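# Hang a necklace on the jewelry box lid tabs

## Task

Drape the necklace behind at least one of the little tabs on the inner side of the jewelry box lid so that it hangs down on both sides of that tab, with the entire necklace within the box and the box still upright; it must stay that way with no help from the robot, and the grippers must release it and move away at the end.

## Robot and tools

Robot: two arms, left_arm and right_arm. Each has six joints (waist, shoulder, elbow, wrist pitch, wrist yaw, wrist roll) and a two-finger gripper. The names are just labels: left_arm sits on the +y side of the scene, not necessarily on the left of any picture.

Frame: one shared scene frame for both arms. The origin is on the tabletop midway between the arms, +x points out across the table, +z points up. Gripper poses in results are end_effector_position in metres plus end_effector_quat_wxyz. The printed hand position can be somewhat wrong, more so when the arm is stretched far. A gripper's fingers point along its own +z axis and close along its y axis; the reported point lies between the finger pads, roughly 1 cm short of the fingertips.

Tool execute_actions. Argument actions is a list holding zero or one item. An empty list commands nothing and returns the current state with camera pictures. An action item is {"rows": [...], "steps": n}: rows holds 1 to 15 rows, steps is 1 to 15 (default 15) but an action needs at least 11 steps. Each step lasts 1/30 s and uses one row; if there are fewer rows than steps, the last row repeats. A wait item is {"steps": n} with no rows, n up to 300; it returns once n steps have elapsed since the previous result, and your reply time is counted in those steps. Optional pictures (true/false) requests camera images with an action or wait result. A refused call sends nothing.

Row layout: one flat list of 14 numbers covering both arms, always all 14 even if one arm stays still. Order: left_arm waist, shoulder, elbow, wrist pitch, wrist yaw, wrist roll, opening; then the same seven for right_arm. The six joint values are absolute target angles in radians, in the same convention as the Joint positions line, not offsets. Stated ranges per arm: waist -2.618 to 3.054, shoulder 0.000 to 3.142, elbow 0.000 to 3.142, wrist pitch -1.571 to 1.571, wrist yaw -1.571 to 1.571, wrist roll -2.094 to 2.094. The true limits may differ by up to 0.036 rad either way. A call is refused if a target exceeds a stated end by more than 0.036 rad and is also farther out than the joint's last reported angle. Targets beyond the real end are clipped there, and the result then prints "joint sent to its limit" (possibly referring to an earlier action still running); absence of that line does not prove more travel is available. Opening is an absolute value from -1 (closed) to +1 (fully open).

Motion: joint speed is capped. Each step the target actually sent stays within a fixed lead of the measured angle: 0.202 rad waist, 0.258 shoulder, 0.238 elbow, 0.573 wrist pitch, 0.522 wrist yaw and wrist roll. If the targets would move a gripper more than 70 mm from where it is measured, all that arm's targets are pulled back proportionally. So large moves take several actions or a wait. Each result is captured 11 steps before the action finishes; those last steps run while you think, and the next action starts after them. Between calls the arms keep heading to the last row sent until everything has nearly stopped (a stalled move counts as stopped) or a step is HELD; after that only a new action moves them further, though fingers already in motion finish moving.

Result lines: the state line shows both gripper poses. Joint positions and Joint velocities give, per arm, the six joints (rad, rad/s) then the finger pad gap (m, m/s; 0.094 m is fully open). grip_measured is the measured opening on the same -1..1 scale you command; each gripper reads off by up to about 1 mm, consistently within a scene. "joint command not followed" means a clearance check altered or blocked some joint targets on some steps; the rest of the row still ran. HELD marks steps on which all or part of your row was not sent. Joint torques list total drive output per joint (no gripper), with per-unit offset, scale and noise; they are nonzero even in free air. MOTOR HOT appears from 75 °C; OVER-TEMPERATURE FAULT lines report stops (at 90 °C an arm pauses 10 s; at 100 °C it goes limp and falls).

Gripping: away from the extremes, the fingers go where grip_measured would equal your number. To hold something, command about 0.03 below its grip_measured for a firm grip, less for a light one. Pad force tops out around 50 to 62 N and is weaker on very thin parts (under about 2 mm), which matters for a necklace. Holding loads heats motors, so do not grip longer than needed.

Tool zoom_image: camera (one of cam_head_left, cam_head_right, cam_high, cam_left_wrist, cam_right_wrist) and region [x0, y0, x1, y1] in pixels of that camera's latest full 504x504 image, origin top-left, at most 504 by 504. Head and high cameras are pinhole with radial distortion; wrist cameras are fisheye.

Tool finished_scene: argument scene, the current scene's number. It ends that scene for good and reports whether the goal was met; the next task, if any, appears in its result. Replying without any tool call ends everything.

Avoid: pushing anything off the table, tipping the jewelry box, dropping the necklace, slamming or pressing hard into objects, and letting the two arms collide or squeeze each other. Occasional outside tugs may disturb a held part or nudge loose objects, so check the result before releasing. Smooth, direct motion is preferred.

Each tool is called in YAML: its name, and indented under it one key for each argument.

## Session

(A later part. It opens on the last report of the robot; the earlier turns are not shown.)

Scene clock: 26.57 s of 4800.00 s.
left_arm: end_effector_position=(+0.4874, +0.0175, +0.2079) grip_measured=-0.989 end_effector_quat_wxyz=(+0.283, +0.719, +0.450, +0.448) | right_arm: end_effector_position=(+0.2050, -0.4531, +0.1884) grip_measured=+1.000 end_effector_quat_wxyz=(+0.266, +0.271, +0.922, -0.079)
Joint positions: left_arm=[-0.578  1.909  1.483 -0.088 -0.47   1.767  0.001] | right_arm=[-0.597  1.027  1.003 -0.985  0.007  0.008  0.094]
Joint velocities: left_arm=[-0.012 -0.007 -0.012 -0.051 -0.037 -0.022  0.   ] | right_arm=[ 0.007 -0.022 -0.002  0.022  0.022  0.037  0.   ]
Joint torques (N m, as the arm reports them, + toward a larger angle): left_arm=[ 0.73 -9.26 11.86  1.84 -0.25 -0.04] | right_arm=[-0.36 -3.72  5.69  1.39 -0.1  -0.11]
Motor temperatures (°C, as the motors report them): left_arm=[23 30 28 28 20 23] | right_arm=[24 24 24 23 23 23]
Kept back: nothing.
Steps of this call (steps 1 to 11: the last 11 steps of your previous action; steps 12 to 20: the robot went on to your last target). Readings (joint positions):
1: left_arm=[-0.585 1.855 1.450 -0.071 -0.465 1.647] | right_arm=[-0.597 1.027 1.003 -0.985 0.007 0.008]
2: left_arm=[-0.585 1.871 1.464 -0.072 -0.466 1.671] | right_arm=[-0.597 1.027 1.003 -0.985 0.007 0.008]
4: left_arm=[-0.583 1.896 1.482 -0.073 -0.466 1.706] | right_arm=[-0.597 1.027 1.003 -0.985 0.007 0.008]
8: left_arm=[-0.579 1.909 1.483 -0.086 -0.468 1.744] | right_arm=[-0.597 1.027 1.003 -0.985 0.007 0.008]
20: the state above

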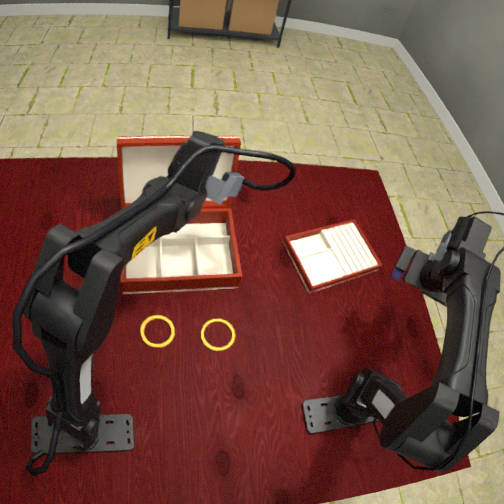

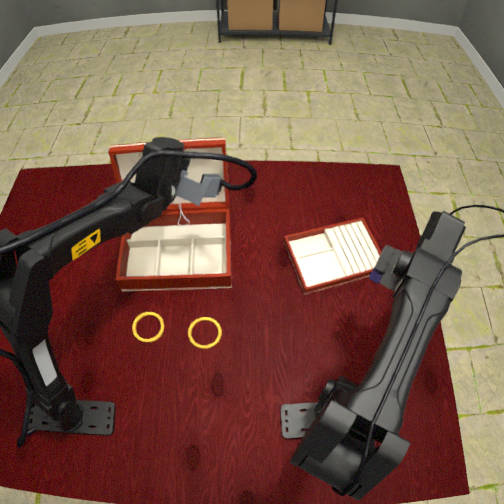

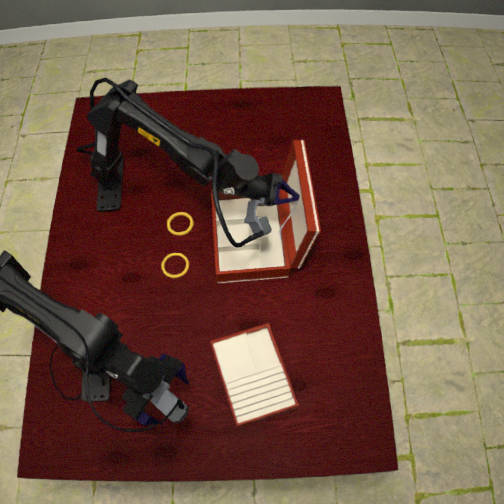

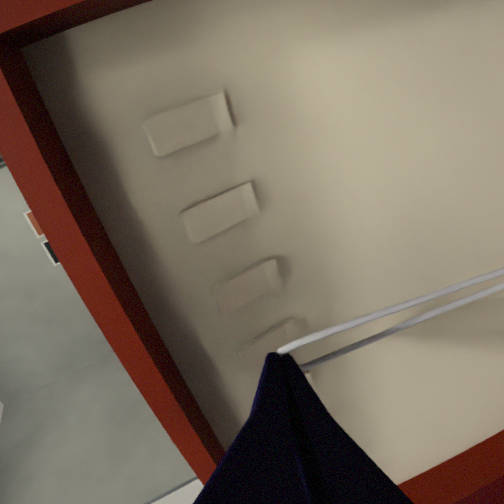

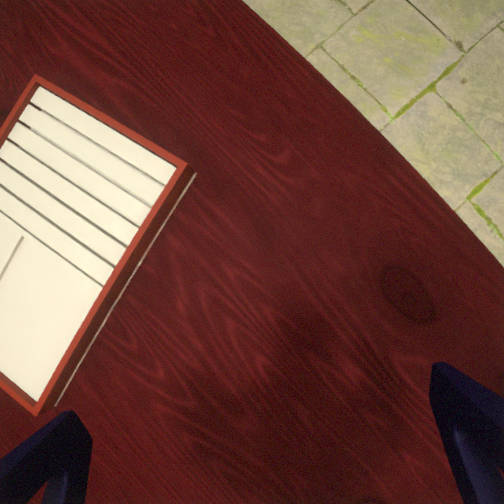

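execute_actions:
  actions:
    - {"rows":[[-0.568,1.91,1.53,-0.10,-0.48,1.77,-1,-0.6,1.0,1.0,-1.0,0,0,1],[-0.566,1.915,1.55,-0.11,-0.48,1.77,-1,-0.6,1.0,1.0,-1.0,0,0,1],[-0.564,1.925,1.565,-0.12,-0.482,1.77,-1,-0.6,1.0,1.0,-1.0,0,0,1],[-0.562,1.935,1.58,-0.13,-0.484,1.77,-1,-0.6,1.0,1.0,-1.0,0,0,1],[-0.56,1.945,1.595,-0.14,-0.486,1.77,-1,-0.6,1.0,1.0,-1.0,0,0,1],[-0.558,1.955,1.61,-0.145,-0.488,1.77,-1,-0.6,1.0,1.0,-1.0,0,0,1],[-0.556,1.962,1.618,-0.15,-0.49,1.77,-1,-0.6,1.0,1.0,-1.0,0,0,1]],"steps":15}

execute_actions:
  actions:
    - {"steps":20}
  pictures: true

Scene clock: 27.73 s of 4800.00 s.
left_arm: end_effector_position=(+0.4909, +0.0158, +0.2170) grip_measured=-0.989 end_effector_quat_wxyz=(+0.287, +0.716, +0.449, +0.450) | right_arm: end_effector_position=(+0.2050, -0.4531, +0.1884) grip_measured=+1.000 end_effector_quat_wxyz=(+0.266, +0.271, +0.922, -0.079)
Joint positions: left_arm=[-0.578  1.915  1.517 -0.105 -0.471  1.77   0.001] | right_arm=[-0.597  1.027  1.003 -0.985  0.007  0.008  0.094]
Joint velocities: left_arm=[ 0.012  0.115  0.481 -0.125 -0.007 -0.007 -0.   ] | right_arm=[-0.007  0.012 -0.002 -0.051  0.051 -0.037  0.   ]
Joint torques (N m, as the arm reports them, + toward a larger angle): left_arm=[ 1.2  -8.83 12.08  1.94 -0.28 -0.05] | right_arm=[-0.16 -3.65  5.61  1.39 -0.1  -0.1 ]
Motor temperatures (°C, as the motors report them): left_arm=[23 31 29 28 20 23] | right_arm=[24 24 24 23 23 23]
Steps of this call (steps 1 to 15: the robot went on to your last target; steps 16 to 31: nothing new was sent; steps 32 to 35: the first 4 steps of this action). Readings (joint positions):
32: left_arm=[-0.578 1.909 1.485 -0.089 -0.470 1.769] | right_arm=[-0.597 1.027 1.003 -0.985 0.007 0.008]
33: left_arm=[-0.578 1.910 1.491 -0.094 -0.470 1.769] | right_arm=[-0.597 1.027 1.003 -0.985 0.007 0.008]
35: the state above

Scene clock: 28.40 s of 4800.00 s.
left_arm: end_effector_position=(+0.5026, +0.0180, +0.2236) grip_measured=-0.989 end_effector_quat_wxyz=(+0.284, +0.710, +0.455, +0.456) | right_arm: end_effector_position=(+0.2050, -0.4531, +0.1884) grip_measured=+1.000 end_effector_quat_wxyz=(+0.266, +0.271, +0.922, -0.079)
Joint positions: left_arm=[-0.566  1.95   1.585 -0.132 -0.479  1.769  0.   ] | right_arm=[-0.597  1.027  1.003 -0.985  0.007  0.008  0.094]
Joint velocities: left_arm=[ 0.007 -0.012 -0.007 -0.022  0.007 -0.007 -0.001] | right_arm=[-0.002  0.012 -0.002 -0.022 -0.037  0.007  0.   ]
Joint torques (N m, as the arm reports them, + toward a larger angle): left_arm=[ 0.83 -9.27 12.02  1.84 -0.25 -0.03] | right_arm=[-0.17 -3.72  5.67  1.43 -0.13 -0.13]
Motor temperatures (°C, as the motors report them): left_arm=[23 31 29 28 20 23] | right_arm=[24 24 24 23 23 23]
Kept back: nothing.
Steps of this call (steps 1 to 11: the last 11 steps of your previous action; steps 12 to 20: the robot went on to your last target). Readings (joint positions):
1: left_arm=[-0.577 1.919 1.534 -0.109 -0.471 1.770] | right_arm=[-0.597 1.027 1.003 -0.985 0.007 0.008]
2: left_arm=[-0.576 1.925 1.552 -0.111 -0.473 1.770] | right_arm=[-0.597 1.027 1.003 -0.985 0.007 0.008]
4: left_arm=[-0.573 1.937 1.576 -0.128 -0.473 1.769] | right_arm=[-0.597 1.027 1.003 -0.985 0.007 0.008]
8: left_arm=[-0.568 1.949 1.585 -0.131 -0.476 1.769] | right_arm=[-0.597 1.027 1.003 -0.985 0.007 0.008]
20: the state above

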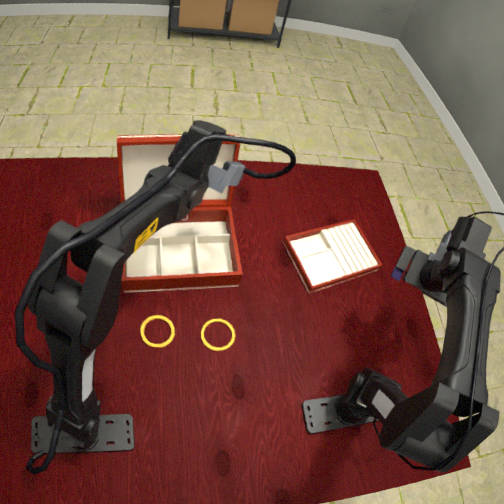

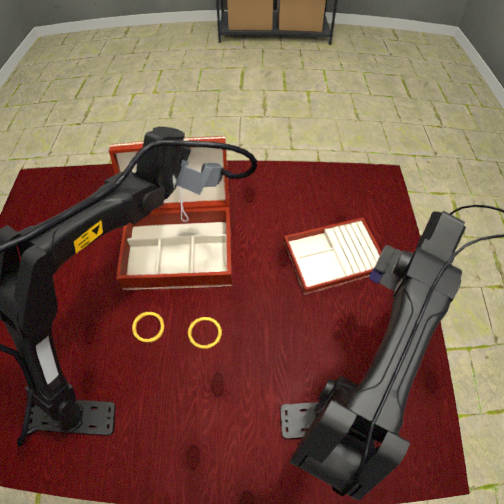

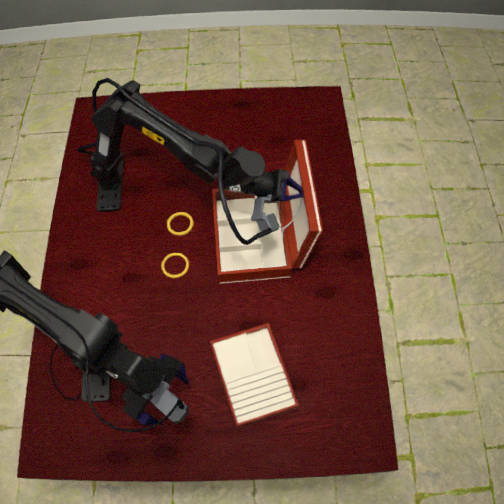

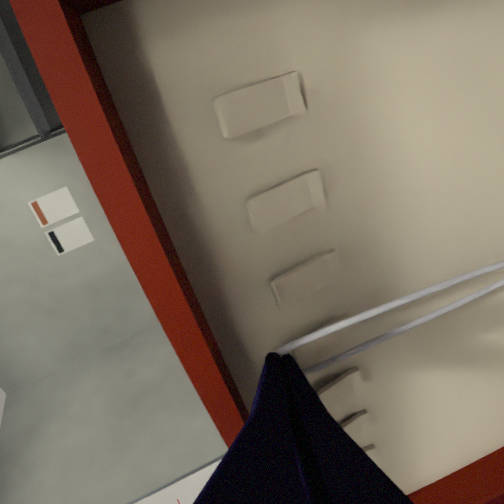

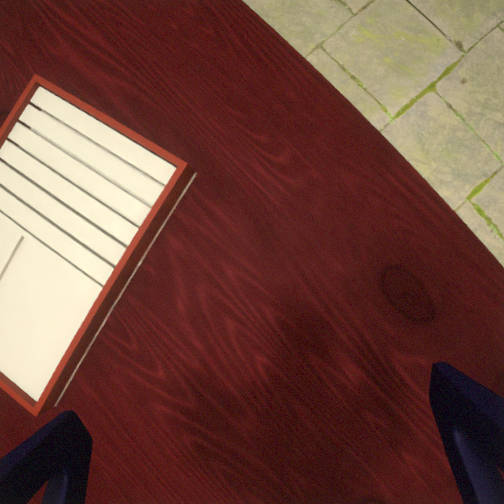

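execute_actions:
  actions:
    - {"rows":[[-0.556,1.97,1.618,-0.13,-0.49,1.77,-1,-0.6,1.0,1.0,-1.0,0,0,1],[-0.555,1.98,1.618,-0.12,-0.49,1.77,-1,-0.6,1.0,1.0,-1.0,0,0,1],[-0.554,1.988,1.625,-0.11,-0.49,1.77,-1,-0.6,1.0,1.0,-1.0,0,0,1],[-0.553,1.995,1.632,-0.108,-0.49,1.77,-1,-0.6,1.0,1.0,-1.0,0,0,1]],"steps":15}

execute_actions:
  actions:
    - {"steps":18}
  pictures: true

Scene clock: 29.80 s of 4800.00 s.
left_arm: end_effector_position=(+0.5049, +0.0169, +0.2223) grip_measured=-0.989 end_effector_quat_wxyz=(+0.285, +0.709, +0.455, +0.457) | right_arm: end_effector_position=(+0.2050, -0.4531, +0.1884) grip_measured=+1.000 end_effector_quat_wxyz=(+0.266, +0.271, +0.922, -0.079)
Joint positions: left_arm=[-0.566  1.96   1.593 -0.127 -0.481  1.769  0.   ] | right_arm=[-0.597  1.027  1.003 -0.985  0.007  0.008  0.094]
Joint velocities: left_arm=[ 0.012  0.217  0.134  0.095 -0.037 -0.066 -0.   ] | right_arm=[-0.007  0.002 -0.007 -0.037 -0.007 -0.022  0.   ]
Joint torques (N m, as the arm reports them, + toward a larger angle): left_arm=[ 1.   -8.46 11.69  2.14 -0.21 -0.01] | right_arm=[-0.08 -3.95  5.7   1.43 -0.12 -0.08]
Motor temperatures (°C, as the motors report them): left_arm=[23 31 30 28 20 23] | right_arm=[24 24 24 23 23 23]
Steps of this call (steps 1 to 15: the robot went on to your last target; steps 16 to 38: nothing new was sent; steps 39 to 42: the first 4 steps of this action). Readings (joint positions):
39: left_arm=[-0.566 1.950 1.585 -0.132 -0.480 1.769] | right_arm=[-0.597 1.027 1.003 -0.985 0.007 0.008]
40: left_arm=[-0.566 1.951 1.585 -0.131 -0.480 1.769] | right_arm=[-0.597 1.027 1.003 -0.985 0.007 0.008]
42: the state above

Scene clock: 30.40 s of 4800.00 s.
left_arm: end_effector_position=(+0.5091, +0.0146, +0.2184) grip_measured=-0.989 end_effector_quat_wxyz=(+0.286, +0.708, +0.455, +0.457) | right_arm: end_effector_position=(+0.2050, -0.4531, +0.1884) grip_measured=+1.000 end_effector_quat_wxyz=(+0.266, +0.271, +0.922, -0.079)
Joint positions: left_arm=[-0.566  1.98   1.602 -0.114 -0.481  1.769  0.   ] | right_arm=[-0.597  1.027  1.003 -0.985  0.007  0.008  0.094]
Joint velocities: left_arm=[ 0.007 -0.022 -0.012 -0.022  0.022 -0.007  0.   ] | right_arm=[-0.002  0.002 -0.002  0.051  0.022  0.007  0.   ]
Joint torques (N m, as the arm reports them, + toward a larger angle): left_arm=[ 1.01 -9.3  11.78  2.06 -0.23 -0.04] | right_arm=[-0.07 -3.98  5.67  1.41 -0.08 -0.07]
Motor temperatures (°C, as the motors report them): left_arm=[23 31 30 28 20 23] | right_arm=[24 24 24 23 23 23]
Kept back: nothing.
Steps of this call (steps 1 to 11: the last 11 steps of your previous action; steps 12 to 18: the robot went on to your last target). Readings (joint positions):
1: left_arm=[-0.566 1.967 1.597 -0.125 -0.481 1.769] | right_arm=[-0.597 1.027 1.003 -0.985 0.007 0.008]
2: left_arm=[-0.566 1.973 1.600 -0.123 -0.481 1.769] | right_arm=[-0.597 1.027 1.003 -0.985 0.007 0.008]
4: left_arm=[-0.566 1.980 1.602 -0.114 -0.481 1.769] | right_arm=[-0.597 1.027 1.003 -0.985 0.007 0.008]
8: left_arm=[-0.566 1.980 1.602 -0.114 -0.481 1.769] | right_arm=[-0.597 1.027 1.003 -0.985 0.007 0.008]
18: the state above

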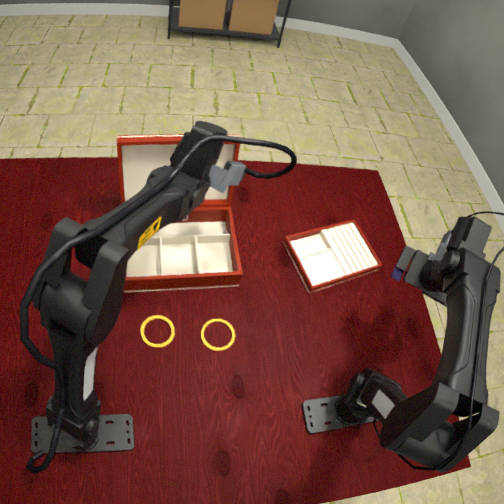

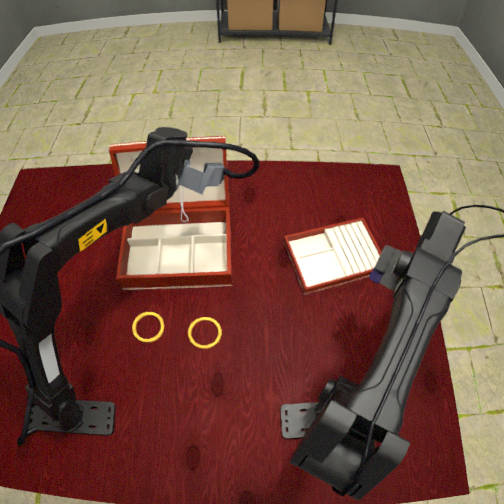

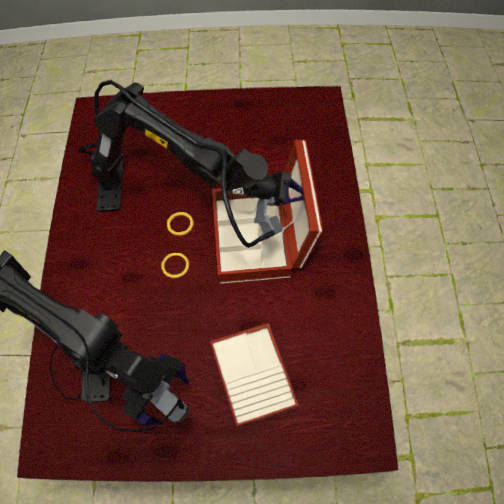

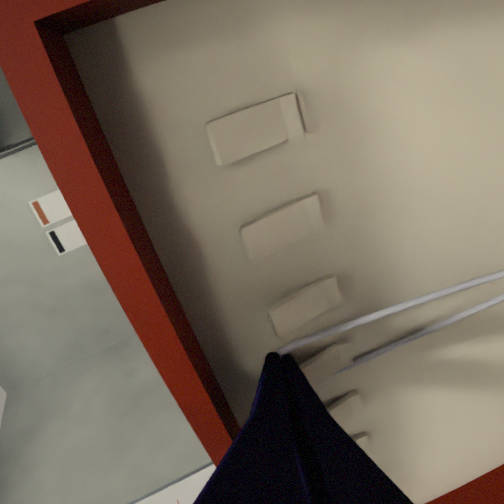

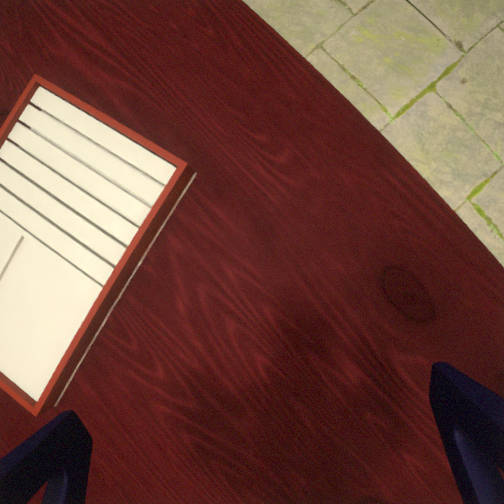

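zoom_image:
  camera: "cam_left_wrist"
  region: [230, 260, 430, 440]

Region (230, 260, 430, 440) of cam_left_wrist's 504x504 image, scaled by 2.520, with more detail than that image has; it fills the top 454 rows of this view, and the rest is white.

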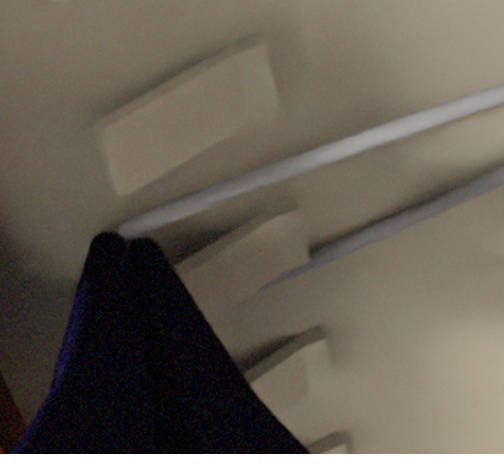

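execute_actions:
  actions:
    - {"rows":[[-0.553,2.0,1.64,-0.108,-0.49,1.77,-1,-0.6,1.0,1.0,-1.0,0,0,1],[-0.553,2.005,1.648,-0.108,-0.49,1.77,-1,-0.6,1.0,1.0,-1.0,0,0,1],[-0.553,2.005,1.648,-0.108,-0.49,1.77,-1,-0.6,1.0,1.0,-1.0,0,0,1],[-0.553,2.005,1.648,-0.108,-0.49,1.77,-1,-0.6,1.0,1.0,-1.0,0,0,1],[-0.553,2.005,1.648,-0.108,-0.49,1.77,-1,-0.6,1.0,1.0,-1.0,0,0,1],[-0.553,2.005,1.648,-0.108,-0.49,1.77,-1,-0.6,1.0,1.0,-1.0,0,0,1],[-0.553,2.005,1.648,-0.108,-0.49,1.77,-0.93,-0.6,1.0,1.0,-1.0,0,0,1],[-0.553,2.005,1.648,-0.108,-0.49,1.77,-0.88,-0.6,1.0,1.0,-1.0,0,0,1],[-0.553,2.005,1.648,-0.108,-0.49,1.77,-0.84,-0.6,1.0,1.0,-1.0,0,0,1],[-0.553,2.005,1.648,-0.108,-0.49,1.77,-0.8,-0.6,1.0,1.0,-1.0,0,0,1]],"steps":15}

execute_actions:
  actions:
    - {"steps":20}
  pictures: true

zoom_image:
  camera: "cam_left_wrist"
  region: [230, 260, 430, 440]

Scene clock: 31.93 s of 4800.00 s.
left_arm: end_effector_position=(+0.5105, +0.0138, +0.2191) grip_measured=-0.989 end_effector_quat_wxyz=(+0.287, +0.708, +0.455, +0.458) | right_arm: end_effector_position=(+0.2050, -0.4531, +0.1884) grip_measured=+1.000 end_effector_quat_wxyz=(+0.266, +0.271, +0.922, -0.079)
Joint positions: left_arm=[-0.566  1.985  1.61  -0.114 -0.481  1.769  0.   ] | right_arm=[-0.597  1.027  1.003 -0.985  0.007  0.008  0.094]
Joint velocities: left_arm=[ 0.002  0.081  0.076 -0.022 -0.037  0.037 -0.001] | right_arm=[-0.007  0.022 -0.012  0.066  0.051 -0.007  0.   ]
Joint torques (N m, as the arm reports them, + toward a larger angle): left_arm=[ 0.99 -9.31 12.21  2.06 -0.2  -0.02] | right_arm=[-0.07 -3.83  5.48  1.44 -0.11 -0.1 ]
Motor temperatures (°C, as the motors report them): left_arm=[23 32 30 29 20 23] | right_arm=[24 24 25 23 23 23]
Steps of this call (steps 1 to 15: the robot went on to your last target; steps 16 to 42: nothing new was sent; steps 43 to 46: the first 4 steps of this action). Readings (joint positions):
43: left_arm=[-0.566 1.980 1.602 -0.114 -0.481 1.769] | right_arm=[-0.597 1.027 1.003 -0.985 0.007 0.008]
44: left_arm=[-0.566 1.980 1.604 -0.114 -0.481 1.769] | right_arm=[-0.597 1.027 1.003 -0.985 0.007 0.008]
46: the state above

Scene clock: 32.60 s of 4800.00 s.
left_arm: end_effector_position=(+0.5124, +0.0135, +0.2182) grip_measured=-0.802 end_effector_quat_wxyz=(+0.288, +0.707, +0.455, +0.458) | right_arm: end_effector_position=(+0.2050, -0.4531, +0.1884) grip_measured=+1.000 end_effector_quat_wxyz=(+0.266, +0.271, +0.922, -0.079)
Joint positions: left_arm=[-0.565  1.992  1.614 -0.108 -0.48   1.77   0.009] | right_arm=[-0.597  1.027  1.003 -0.985  0.007  0.008  0.094]
Joint velocities: left_arm=[-0.002  0.002  0.002 -0.081 -0.037 -0.037 -0.   ] | right_arm=[ 0.012  0.007  0.017 -0.007 -0.037  0.051  0.   ]
Joint torques (N m, as the arm reports them, + toward a larger angle): left_arm=[ 0.95 -9.56 12.12  2.02 -0.25 -0.04] | right_arm=[-0.17 -3.83  5.67  1.42 -0.08 -0.11]
Motor temperatures (°C, as the motors report them): left_arm=[23 32 31 29 20 23] | right_arm=[24 24 25 23 23 23]
Kept back: nothing.
Steps of this call (steps 1 to 11: the last 11 steps of your previous action; steps 12 to 15: the robot went on to your last target; steps 16 to 20: nothing new was sent). Readings (joint positions):
1: left_arm=[-0.566 1.988 1.612 -0.114 -0.482 1.769] | right_arm=[-0.597 1.027 1.003 -0.985 0.007 0.008]
2: left_arm=[-0.566 1.989 1.613 -0.114 -0.482 1.769] | right_arm=[-0.597 1.027 1.003 -0.985 0.007 0.008]
4: left_arm=[-0.566 1.990 1.614 -0.114 -0.482 1.770] | right_arm=[-0.597 1.027 1.003 -0.985 0.007 0.008]
8: left_arm=[-0.566 1.992 1.614 -0.106 -0.479 1.770] | right_arm=[-0.597 1.027 1.003 -0.985 0.007 0.008]
20: the state above
All arms were judged still, so your last target was given up. Only a new action makes them travel on or press farther. Fingers that are still opening or closing keep moving.

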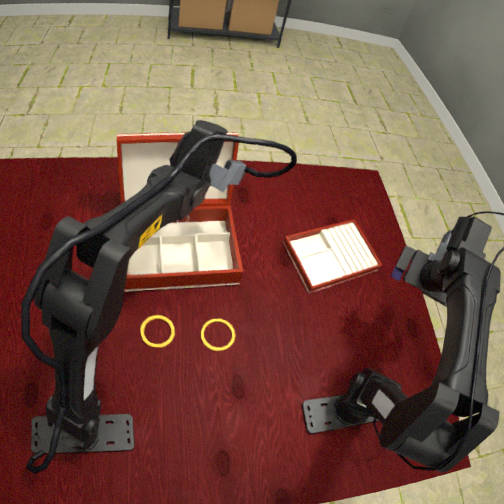

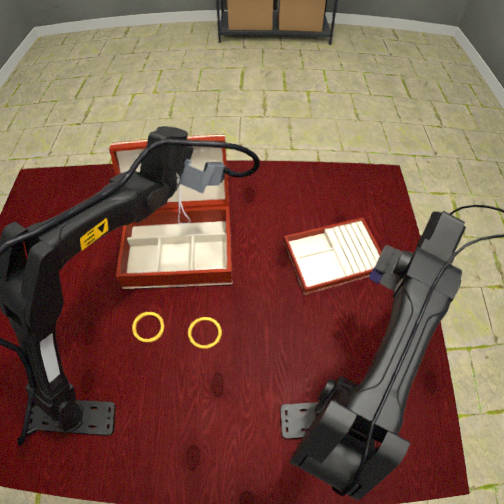

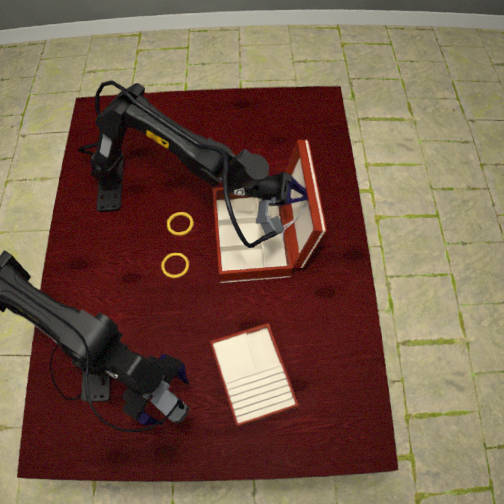

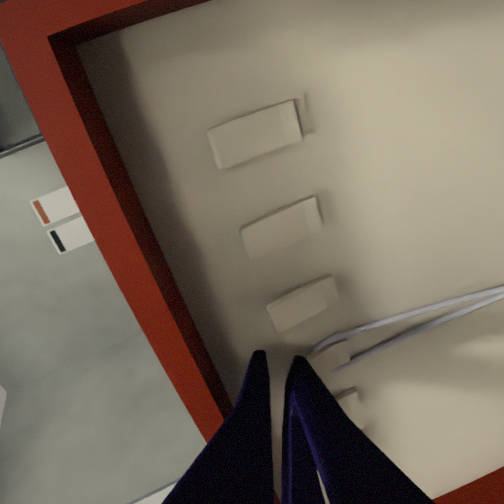

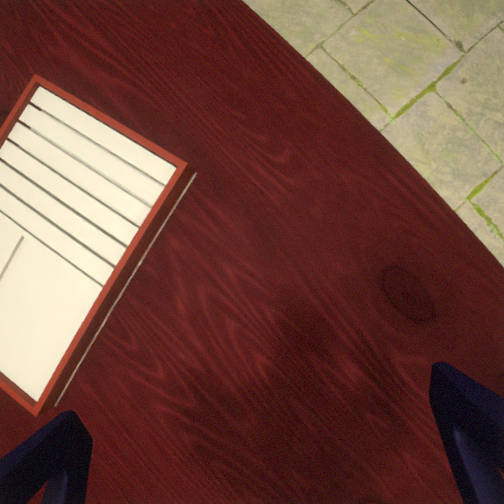

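Region (230, 260, 430, 440) of cam_left_wrist's 504x504 image, scaled by 2.520, with more detail than that image has; it fills the top 454 rows of this view, and the rest is white.

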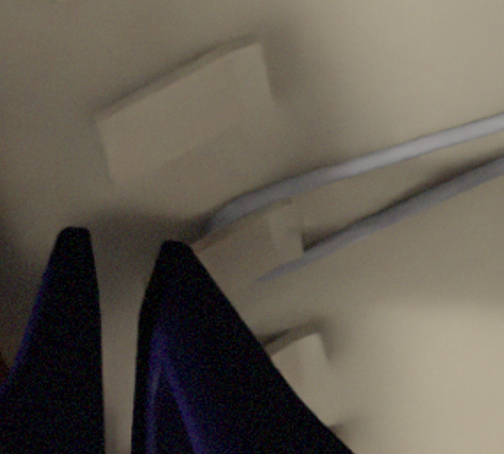

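The cord dropped behind the tab. Withdraw.

execute_actions:
  actions:
    - {"rows":[[-0.565,1.97,1.585,-0.105,-0.48,1.77,-0.9,-0.6,1.0,1.0,-1.0,0,0,1],[-0.57,1.945,1.555,-0.10,-0.48,1.77,-0.95,-0.6,1.0,1.0,-1.0,0,0,1],[-0.575,1.92,1.52,-0.095,-0.48,1.77,-0.95,-0.6,1.0,1.0,-1.0,0,0,1],[-0.58,1.89,1.485,-0.09,-0.48,1.77,-0.95,-0.6,1.0,1.0,-1.0,0,0,1],[-0.585,1.86,1.45,-0.085,-0.47,1.77,-0.95,-0.6,1.0,1.0,-1.0,0,0,1],[-0.59,1.82,1.41,-0.08,-0.46,1.77,-0.95,-0.6,1.0,1.0,-1.0,0,0,1],[-0.595,1.78,1.37,-0.08,-0.46,1.77,-0.95,-0.6,1.0,1.0,-1.0,0,0,1],[-0.6,1.73,1.33,-0.08,-0.45,1.77,-0.95,-0.6,1.0,1.0,-1.0,0,0,1],[-0.6,1.67,1.29,-0.08,-0.45,1.77,-0.95,-0.6,1.0,1.0,-1.0,0,0,1],[-0.6,1.6,1.25,-0.08,-0.45,1.7,-0.95,-0.6,1.0,1.0,-1.0,0,0,1],[-0.58,1.52,1.22,-0.08,-0.43,1.7,-0.95,-0.6,1.0,1.0,-1.0,0,0,1],[-0.52,1.44,1.2,-0.1,-0.4,1.6,-0.95,-0.6,1.0,1.0,-1.0,0,0,1],[-0.4,1.35,1.17,-0.12,-0.35,1.6,-0.95,-0.6,1.0,1.0,-1.0,0,0,1],[-0.25,1.25,1.14,-0.15,-0.3,1.57,-0.95,-0.6,1.0,1.0,-1.0,0,0,1],[0,1.1,1.1,-0.2,-0.2,1.57,-0.95,-0.6,1.0,1.0,-1.0,0,0,1]],"steps":15}

execute_actions:
  actions:
    - {"steps":35}
  pictures: true

zoom_image:
  camera: "cam_head_left"
  region: [100, 120, 270, 310]

Scene clock: 33.73 s of 4800.00 s.
left_arm: end_effector_position=(+0.5042, +0.0174, +0.2168) grip_measured=-0.947 end_effector_quat_wxyz=(+0.287, +0.708, +0.455, +0.458) | right_arm: end_effector_position=(+0.2050, -0.4531, +0.1884) grip_measured=+1.000 end_effector_quat_wxyz=(+0.266, +0.271, +0.922, -0.079)
Joint positions: left_arm=[-0.566  1.958  1.562 -0.091 -0.48   1.77   0.003] | right_arm=[-0.597  1.027  1.003 -0.985  0.007  0.008  0.094]
Joint velocities: left_arm=[-0.002 -0.608 -0.901  0.081  0.051 -0.051 -0.005] | right_arm=[ 0.017  0.002  0.007 -0.022 -0.022 -0.037  0.   ]
Joint torques (N m, as the arm reports them, + toward a larger angle): left_arm=[ -0.91 -12.49   7.32   1.87  -0.14  -0.02] | right_arm=[-0.21 -3.72  5.72  1.42 -0.13 -0.08]
Motor temperatures (°C, as the motors report them): left_arm=[23 32 31 29 20 23] | right_arm=[24 24 25 23 23 23]
Steps of this call (steps 1 to 30: nothing new was sent; steps 31 to 34: the first 4 steps of this action). Readings (joint positions):
31: left_arm=[-0.565 1.992 1.614 -0.108 -0.480 1.770] | right_arm=[-0.597 1.027 1.003 -0.985 0.007 0.008]
32: left_arm=[-0.565 1.988 1.607 -0.104 -0.480 1.770] | right_arm=[-0.597 1.027 1.003 -0.985 0.007 0.008]
34: the state above

Scene clock: 34.90 s of 4800.00 s.
left_arm: end_effector_position=(+0.3485, +0.2882, +0.3819) grip_measured=-0.948 end_effector_quat_wxyz=(+0.382, +0.475, +0.591, +0.529) | right_arm: end_effector_position=(+0.2050, -0.4531, +0.1884) grip_measured=+1.000 end_effector_quat_wxyz=(+0.266, +0.271, +0.922, -0.079)
Joint positions: left_arm=[ 0.008  1.09   1.116 -0.179 -0.213  1.589  0.002] | right_arm=[-0.597  1.027  1.003 -0.985  0.007  0.008  0.094]
Joint velocities: left_arm=[-0.002 -0.007  0.007  0.051 -0.022  0.007  0.   ] | right_arm=[ 0.012  0.017  0.002  0.037 -0.051  0.022  0.   ]
Joint torques (N m, as the arm reports them, + toward a larger angle): left_arm=[-0.58 -1.78  7.74  1.98  0.13 -0.18] | right_arm=[-0.21 -3.87  5.61  1.42 -0.09 -0.11]
Motor temperatures (°C, as the motors report them): left_arm=[23 32 31 29 20 23] | right_arm=[24 24 25 23 23 23]
Kept back: nothing.
Steps of this call (steps 1 to 11: the last 11 steps of your previous action; steps 12 to 35: the robot went on to your last target). Readings (joint positions):
1: left_arm=[-0.567 1.934 1.528 -0.090 -0.479 1.770] | right_arm=[-0.597 1.027 1.003 -0.985 0.007 0.008]
2: left_arm=[-0.569 1.906 1.491 -0.088 -0.478 1.770] | right_arm=[-0.597 1.027 1.003 -0.985 0.007 0.008]
4: left_arm=[-0.576 1.837 1.410 -0.086 -0.474 1.770] | right_arm=[-0.597 1.027 1.003 -0.985 0.007 0.008]
8: left_arm=[-0.585 1.628 1.247 -0.101 -0.449 1.737] | right_arm=[-0.597 1.027 1.003 -0.985 0.007 0.008]
35: the state above

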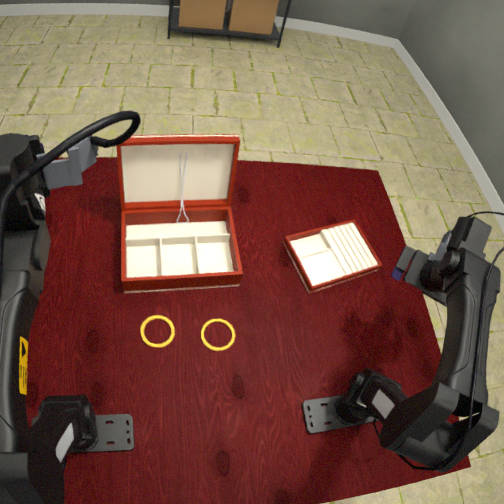

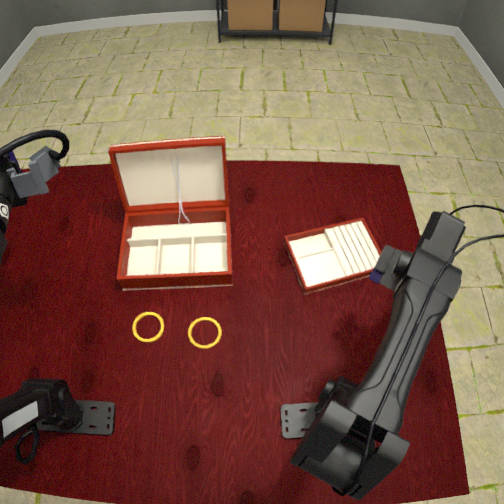

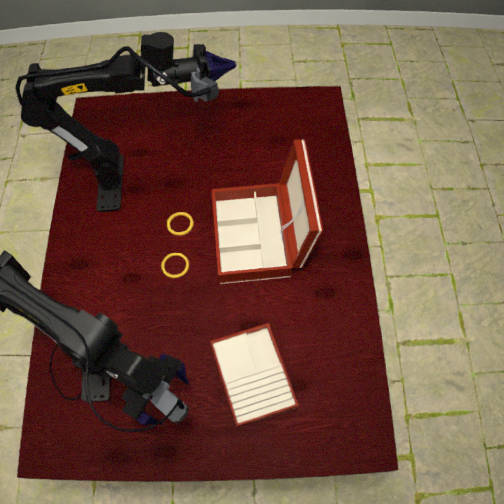

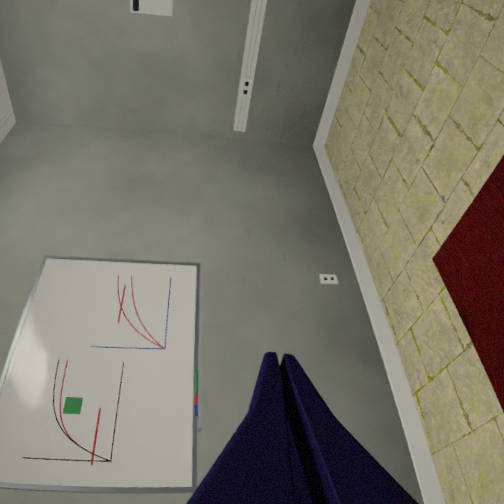

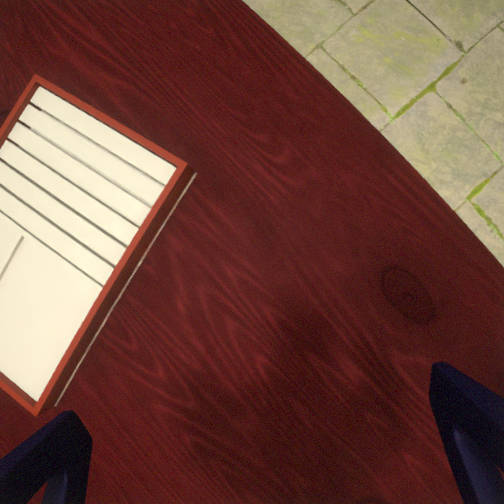

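Region (100, 120, 270, 310) of cam_head_left's 504x504 image, scaled by 2.653, with more detail than that image has; it fills the left 451 columns of this view, and the rest is white.

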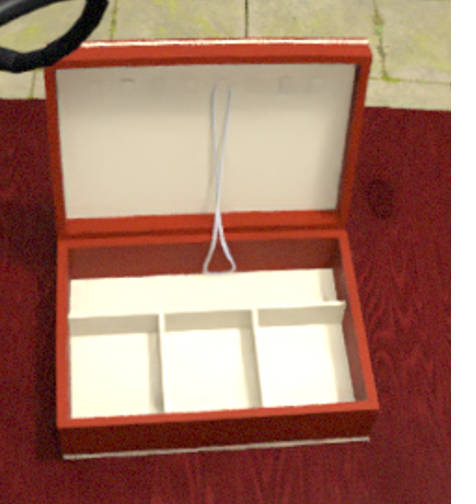

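finished_scene:
  scene: 2

The scene is finished: the task was done.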